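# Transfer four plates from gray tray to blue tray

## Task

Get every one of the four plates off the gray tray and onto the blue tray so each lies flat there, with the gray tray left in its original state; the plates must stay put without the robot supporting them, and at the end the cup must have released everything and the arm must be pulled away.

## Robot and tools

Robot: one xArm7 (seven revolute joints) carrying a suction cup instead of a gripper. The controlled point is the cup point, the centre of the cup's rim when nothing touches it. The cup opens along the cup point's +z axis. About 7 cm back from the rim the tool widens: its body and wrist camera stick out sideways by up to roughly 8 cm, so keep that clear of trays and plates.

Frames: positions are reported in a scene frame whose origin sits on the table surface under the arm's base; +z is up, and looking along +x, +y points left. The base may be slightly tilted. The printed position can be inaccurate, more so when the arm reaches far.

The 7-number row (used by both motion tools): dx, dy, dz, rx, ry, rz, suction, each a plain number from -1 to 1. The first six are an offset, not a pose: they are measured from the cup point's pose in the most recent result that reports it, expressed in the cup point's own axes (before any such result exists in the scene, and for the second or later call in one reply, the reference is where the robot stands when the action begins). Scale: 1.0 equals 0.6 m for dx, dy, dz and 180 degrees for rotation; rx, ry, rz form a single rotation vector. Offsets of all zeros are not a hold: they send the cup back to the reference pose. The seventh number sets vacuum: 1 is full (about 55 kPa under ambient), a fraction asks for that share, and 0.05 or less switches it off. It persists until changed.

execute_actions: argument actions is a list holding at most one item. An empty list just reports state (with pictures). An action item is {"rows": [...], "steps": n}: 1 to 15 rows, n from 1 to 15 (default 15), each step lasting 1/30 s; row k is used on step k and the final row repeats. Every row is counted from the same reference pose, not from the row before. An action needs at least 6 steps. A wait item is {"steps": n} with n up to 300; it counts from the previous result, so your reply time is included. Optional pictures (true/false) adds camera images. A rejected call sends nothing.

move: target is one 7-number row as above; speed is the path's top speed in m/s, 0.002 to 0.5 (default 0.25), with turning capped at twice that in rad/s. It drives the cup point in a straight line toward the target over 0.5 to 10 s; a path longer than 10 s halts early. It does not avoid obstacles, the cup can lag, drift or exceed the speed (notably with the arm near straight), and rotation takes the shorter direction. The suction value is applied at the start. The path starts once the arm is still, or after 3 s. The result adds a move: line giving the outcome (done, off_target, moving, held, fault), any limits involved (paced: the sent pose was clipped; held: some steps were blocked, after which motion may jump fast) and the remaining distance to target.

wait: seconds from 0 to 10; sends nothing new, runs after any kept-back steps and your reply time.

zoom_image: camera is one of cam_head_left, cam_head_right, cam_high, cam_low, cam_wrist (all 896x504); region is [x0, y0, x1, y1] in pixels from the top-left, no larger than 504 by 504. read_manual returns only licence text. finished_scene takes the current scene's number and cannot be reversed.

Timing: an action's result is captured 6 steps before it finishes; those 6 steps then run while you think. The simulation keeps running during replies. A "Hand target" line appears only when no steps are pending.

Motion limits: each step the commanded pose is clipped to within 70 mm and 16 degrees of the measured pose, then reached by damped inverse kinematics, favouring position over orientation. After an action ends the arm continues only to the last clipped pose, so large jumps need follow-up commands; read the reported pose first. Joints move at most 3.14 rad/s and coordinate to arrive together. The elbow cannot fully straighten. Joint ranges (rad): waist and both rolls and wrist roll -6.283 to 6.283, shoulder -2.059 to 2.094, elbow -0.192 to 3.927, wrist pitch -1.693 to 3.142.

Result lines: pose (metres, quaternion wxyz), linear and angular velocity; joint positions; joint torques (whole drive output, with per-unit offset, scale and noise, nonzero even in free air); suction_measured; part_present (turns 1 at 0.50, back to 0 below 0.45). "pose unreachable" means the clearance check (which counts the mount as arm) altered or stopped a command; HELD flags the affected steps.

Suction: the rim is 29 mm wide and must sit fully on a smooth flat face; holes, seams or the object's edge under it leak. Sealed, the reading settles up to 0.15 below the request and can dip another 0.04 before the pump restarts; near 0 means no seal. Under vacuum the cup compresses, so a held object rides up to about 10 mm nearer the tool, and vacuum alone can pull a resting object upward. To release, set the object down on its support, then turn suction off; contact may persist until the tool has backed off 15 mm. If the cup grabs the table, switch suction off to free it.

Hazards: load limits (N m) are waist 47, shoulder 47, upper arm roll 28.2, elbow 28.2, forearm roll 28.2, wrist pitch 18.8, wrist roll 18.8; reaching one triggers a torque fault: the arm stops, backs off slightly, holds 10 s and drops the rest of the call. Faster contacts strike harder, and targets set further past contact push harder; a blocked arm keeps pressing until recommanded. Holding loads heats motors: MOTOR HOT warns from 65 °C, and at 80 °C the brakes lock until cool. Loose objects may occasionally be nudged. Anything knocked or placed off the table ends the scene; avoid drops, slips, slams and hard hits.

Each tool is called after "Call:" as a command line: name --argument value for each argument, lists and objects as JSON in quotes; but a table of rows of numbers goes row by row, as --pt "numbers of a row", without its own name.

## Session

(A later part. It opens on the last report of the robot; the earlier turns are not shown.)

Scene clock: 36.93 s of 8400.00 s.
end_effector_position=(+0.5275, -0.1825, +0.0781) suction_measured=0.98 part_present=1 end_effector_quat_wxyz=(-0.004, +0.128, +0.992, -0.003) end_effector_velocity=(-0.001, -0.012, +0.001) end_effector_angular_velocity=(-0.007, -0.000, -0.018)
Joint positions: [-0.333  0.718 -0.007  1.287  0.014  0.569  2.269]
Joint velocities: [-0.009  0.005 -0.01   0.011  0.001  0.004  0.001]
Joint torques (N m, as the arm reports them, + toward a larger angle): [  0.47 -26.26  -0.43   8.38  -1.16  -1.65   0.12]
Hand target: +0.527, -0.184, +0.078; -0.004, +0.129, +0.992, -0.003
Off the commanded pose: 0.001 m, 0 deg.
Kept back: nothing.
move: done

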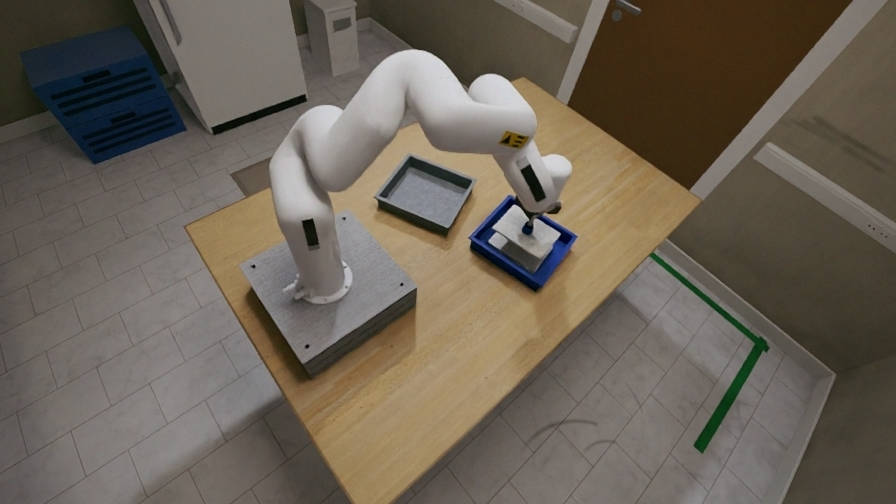

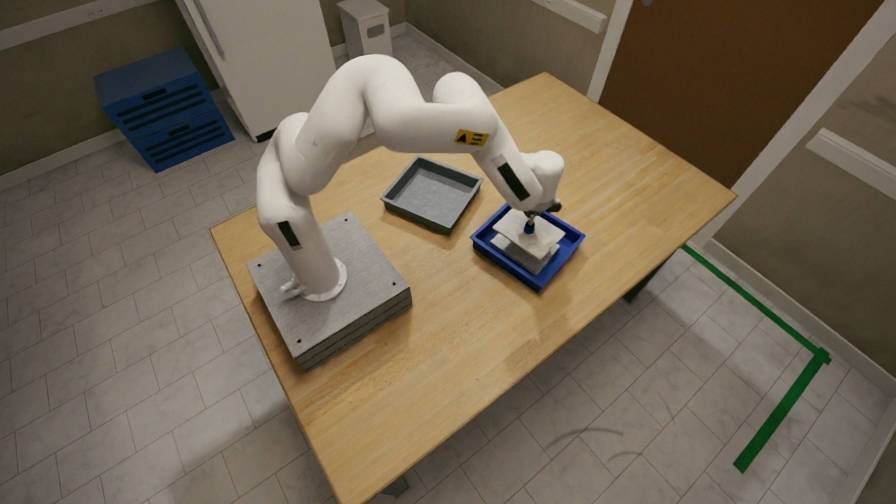

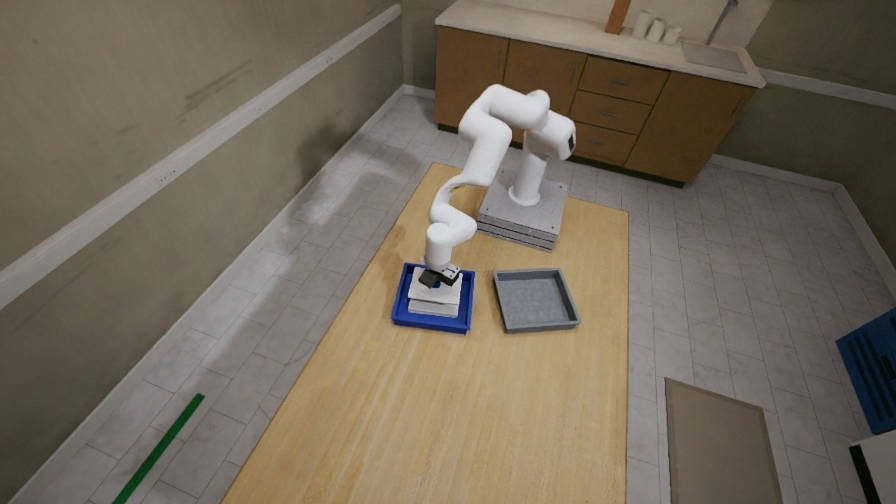

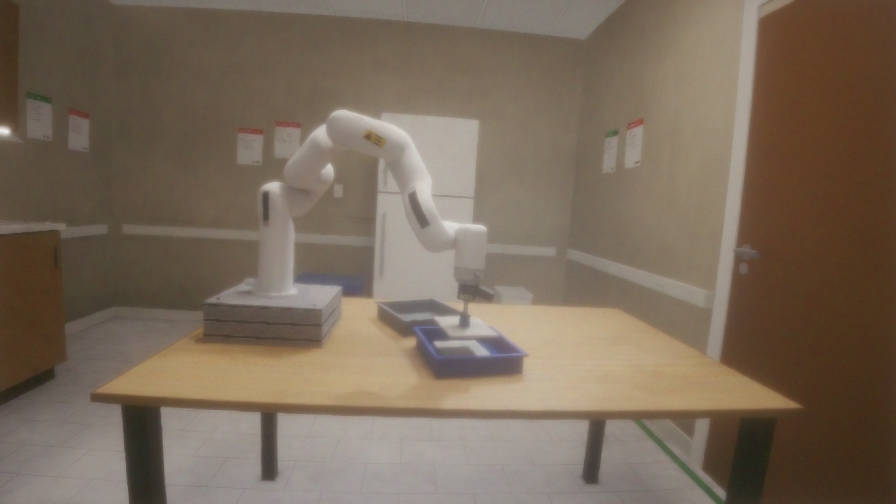

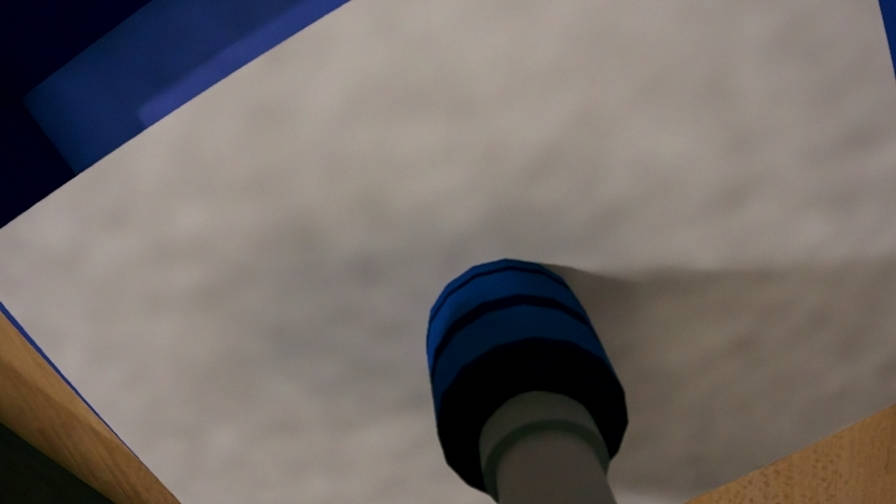

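Call:
move --target '[0,0,0.101,0,0,0,1]' --speed 0.07

Call:
move --target '[0,0,-0.2,0,0,0,0]' --speed 0.2

Scene clock: 38.40 s of 8400.00 s.
end_effector_position=(+0.5270, -0.1830, +0.0180) suction_measured=0.99 part_present=1 end_effector_quat_wxyz=(-0.004, +0.128, +0.992, -0.003) end_effector_velocity=(-0.001, +0.000, -0.002) end_effector_angular_velocity=(+0.000, +0.003, +0.001)
Joint positions: [-0.335  0.869 -0.006  1.34   0.015  0.47   2.268]
Joint velocities: [ 0.     0.004 -0.001  0.001 -0.001 -0.001 -0.001]
Joint torques (N m, as the arm reports them, + toward a larger angle): [  0.39 -26.45  -0.65   7.26  -1.2   -1.62   0.06]
Hand target: +0.527, -0.183, +0.017; -0.004, +0.128, +0.992, -0.003
Off the commanded pose: 0.001 m, 0 deg.
Kept back: nothing.
move: done

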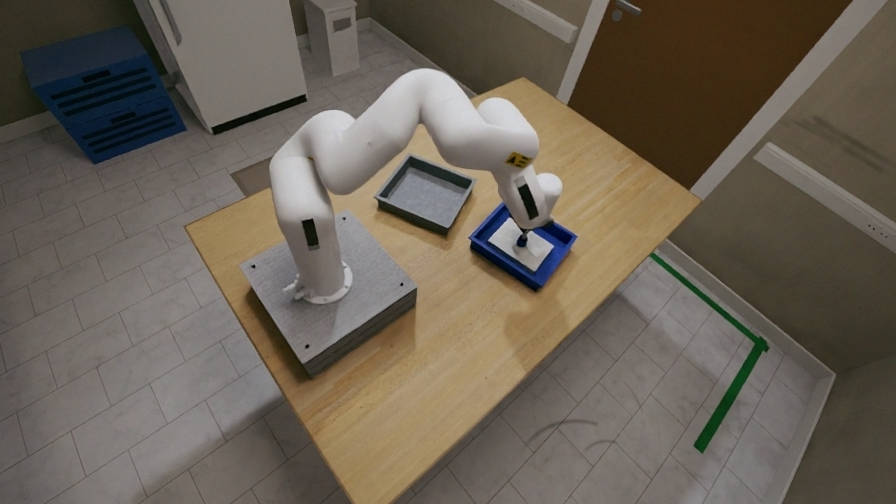

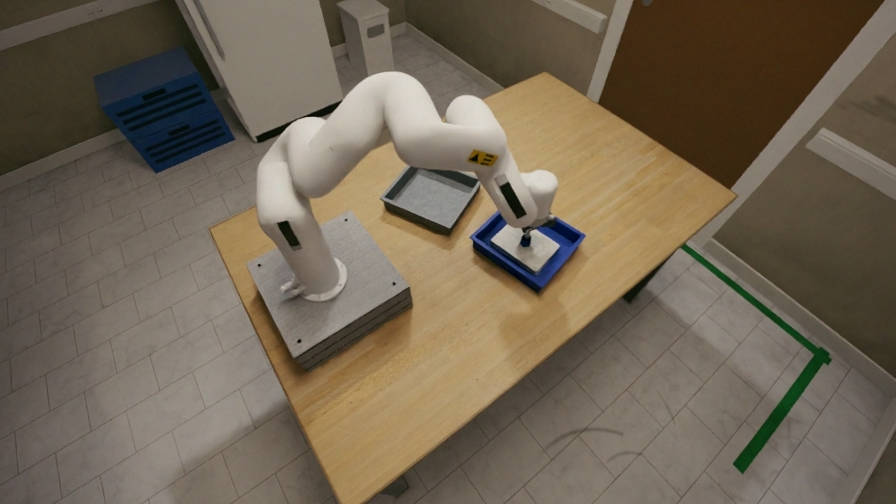

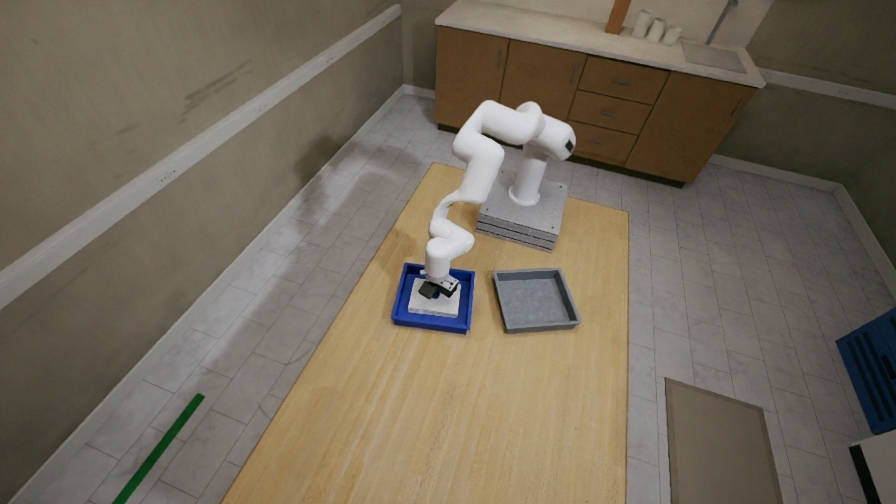

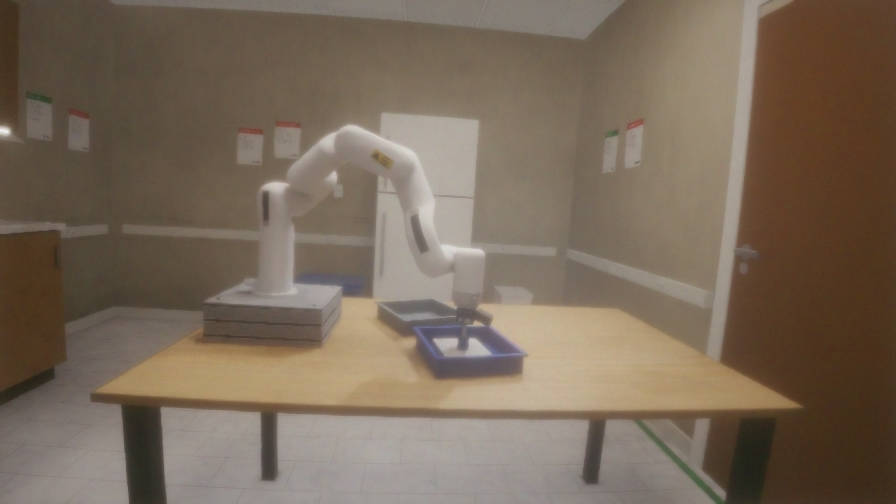

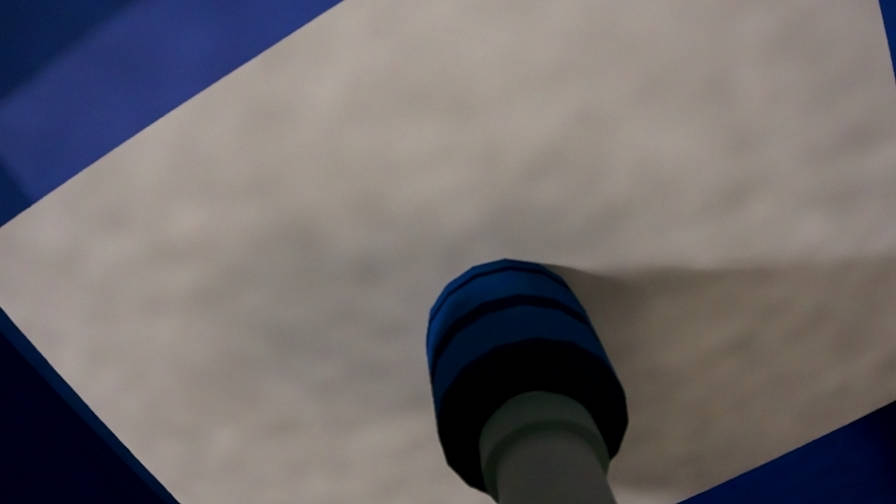

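Scene clock: 39.50 s of 8400.00 s.
end_effector_position=(+0.5282, -0.1821, +0.1374) suction_measured=0.00 part_present=0 end_effector_quat_wxyz=(-0.005, +0.128, +0.992, -0.002) end_effector_velocity=(+0.002, -0.001, +0.005) end_effector_angular_velocity=(-0.003, -0.007, +0.000)
Joint positions: [-0.333  0.586 -0.009  1.27   0.012  0.684  2.271]
Joint velocities: [ 0.    -0.007 -0.001  0.004 -0.     0.003 -0.   ]
Joint torques (N m, as the arm reports them, + toward a larger angle): [  0.47 -24.79  -0.94   8.38  -0.92  -1.33   0.08]
Hand target: +0.529, -0.182, +0.138; -0.004, +0.128, +0.992, -0.003
Off the commanded pose: 0.001 m, 0 deg.
Kept back: nothing.
move: done

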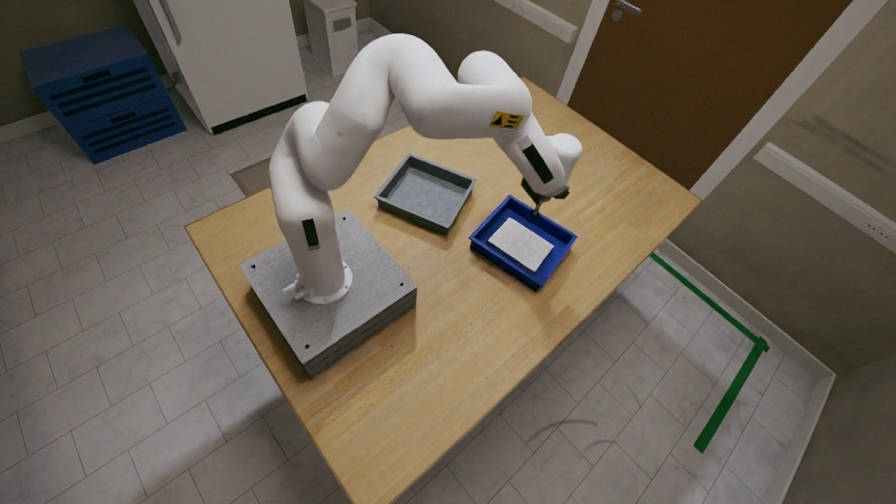

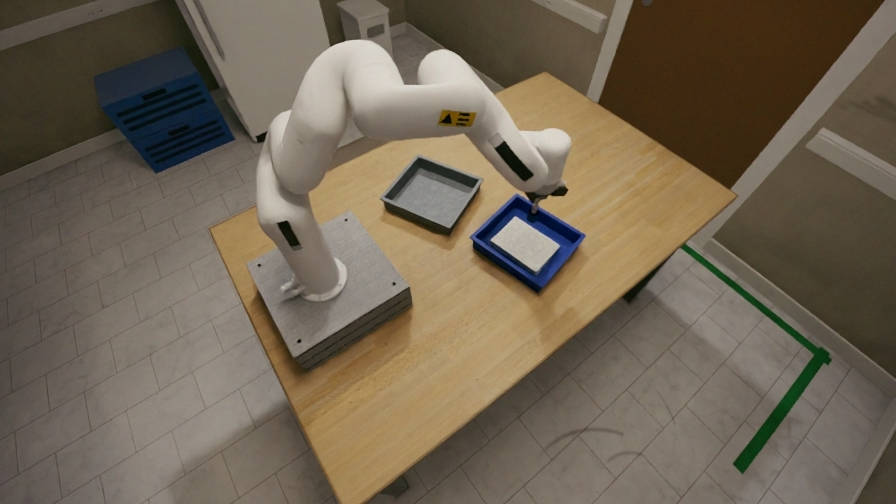

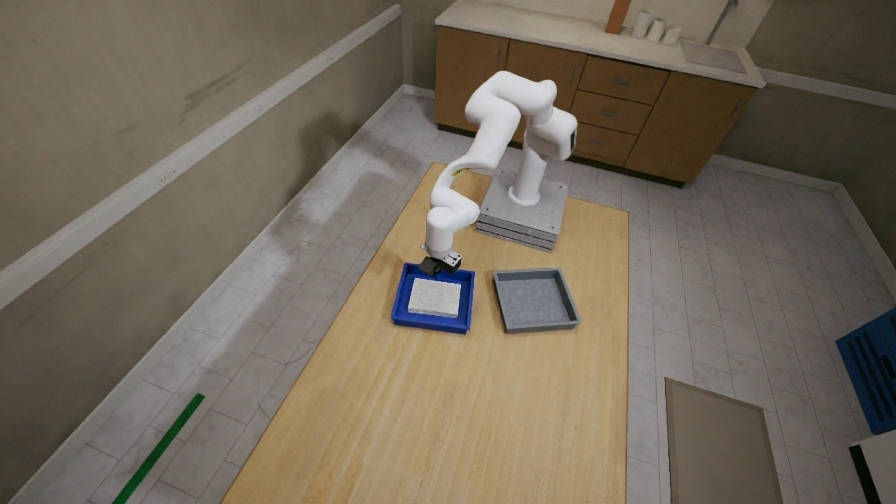

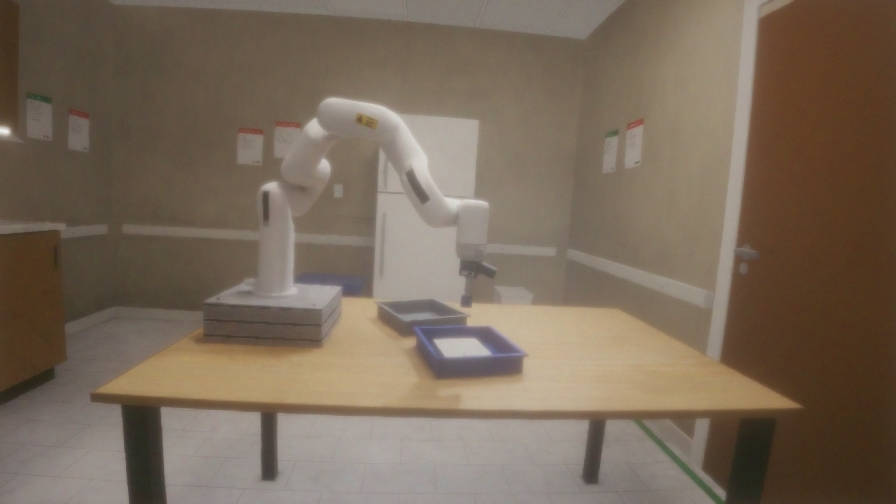

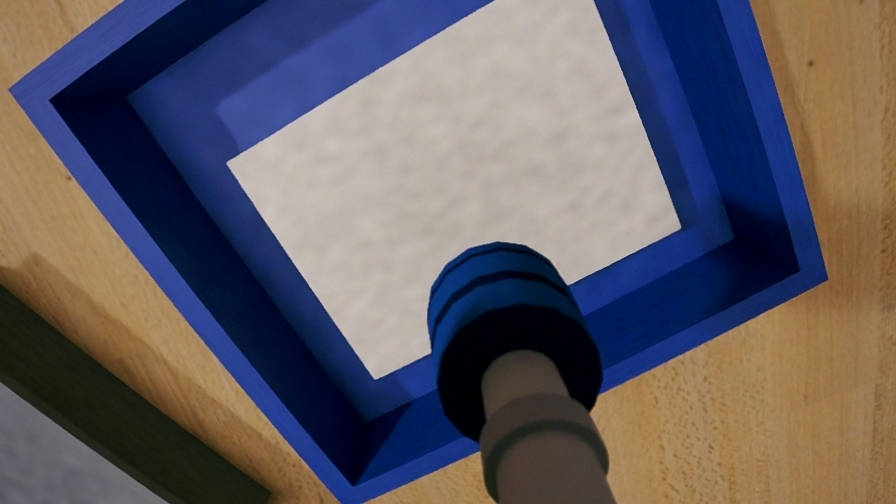

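Call:
finished_scene --scene 2

The scene is finished: the task was done.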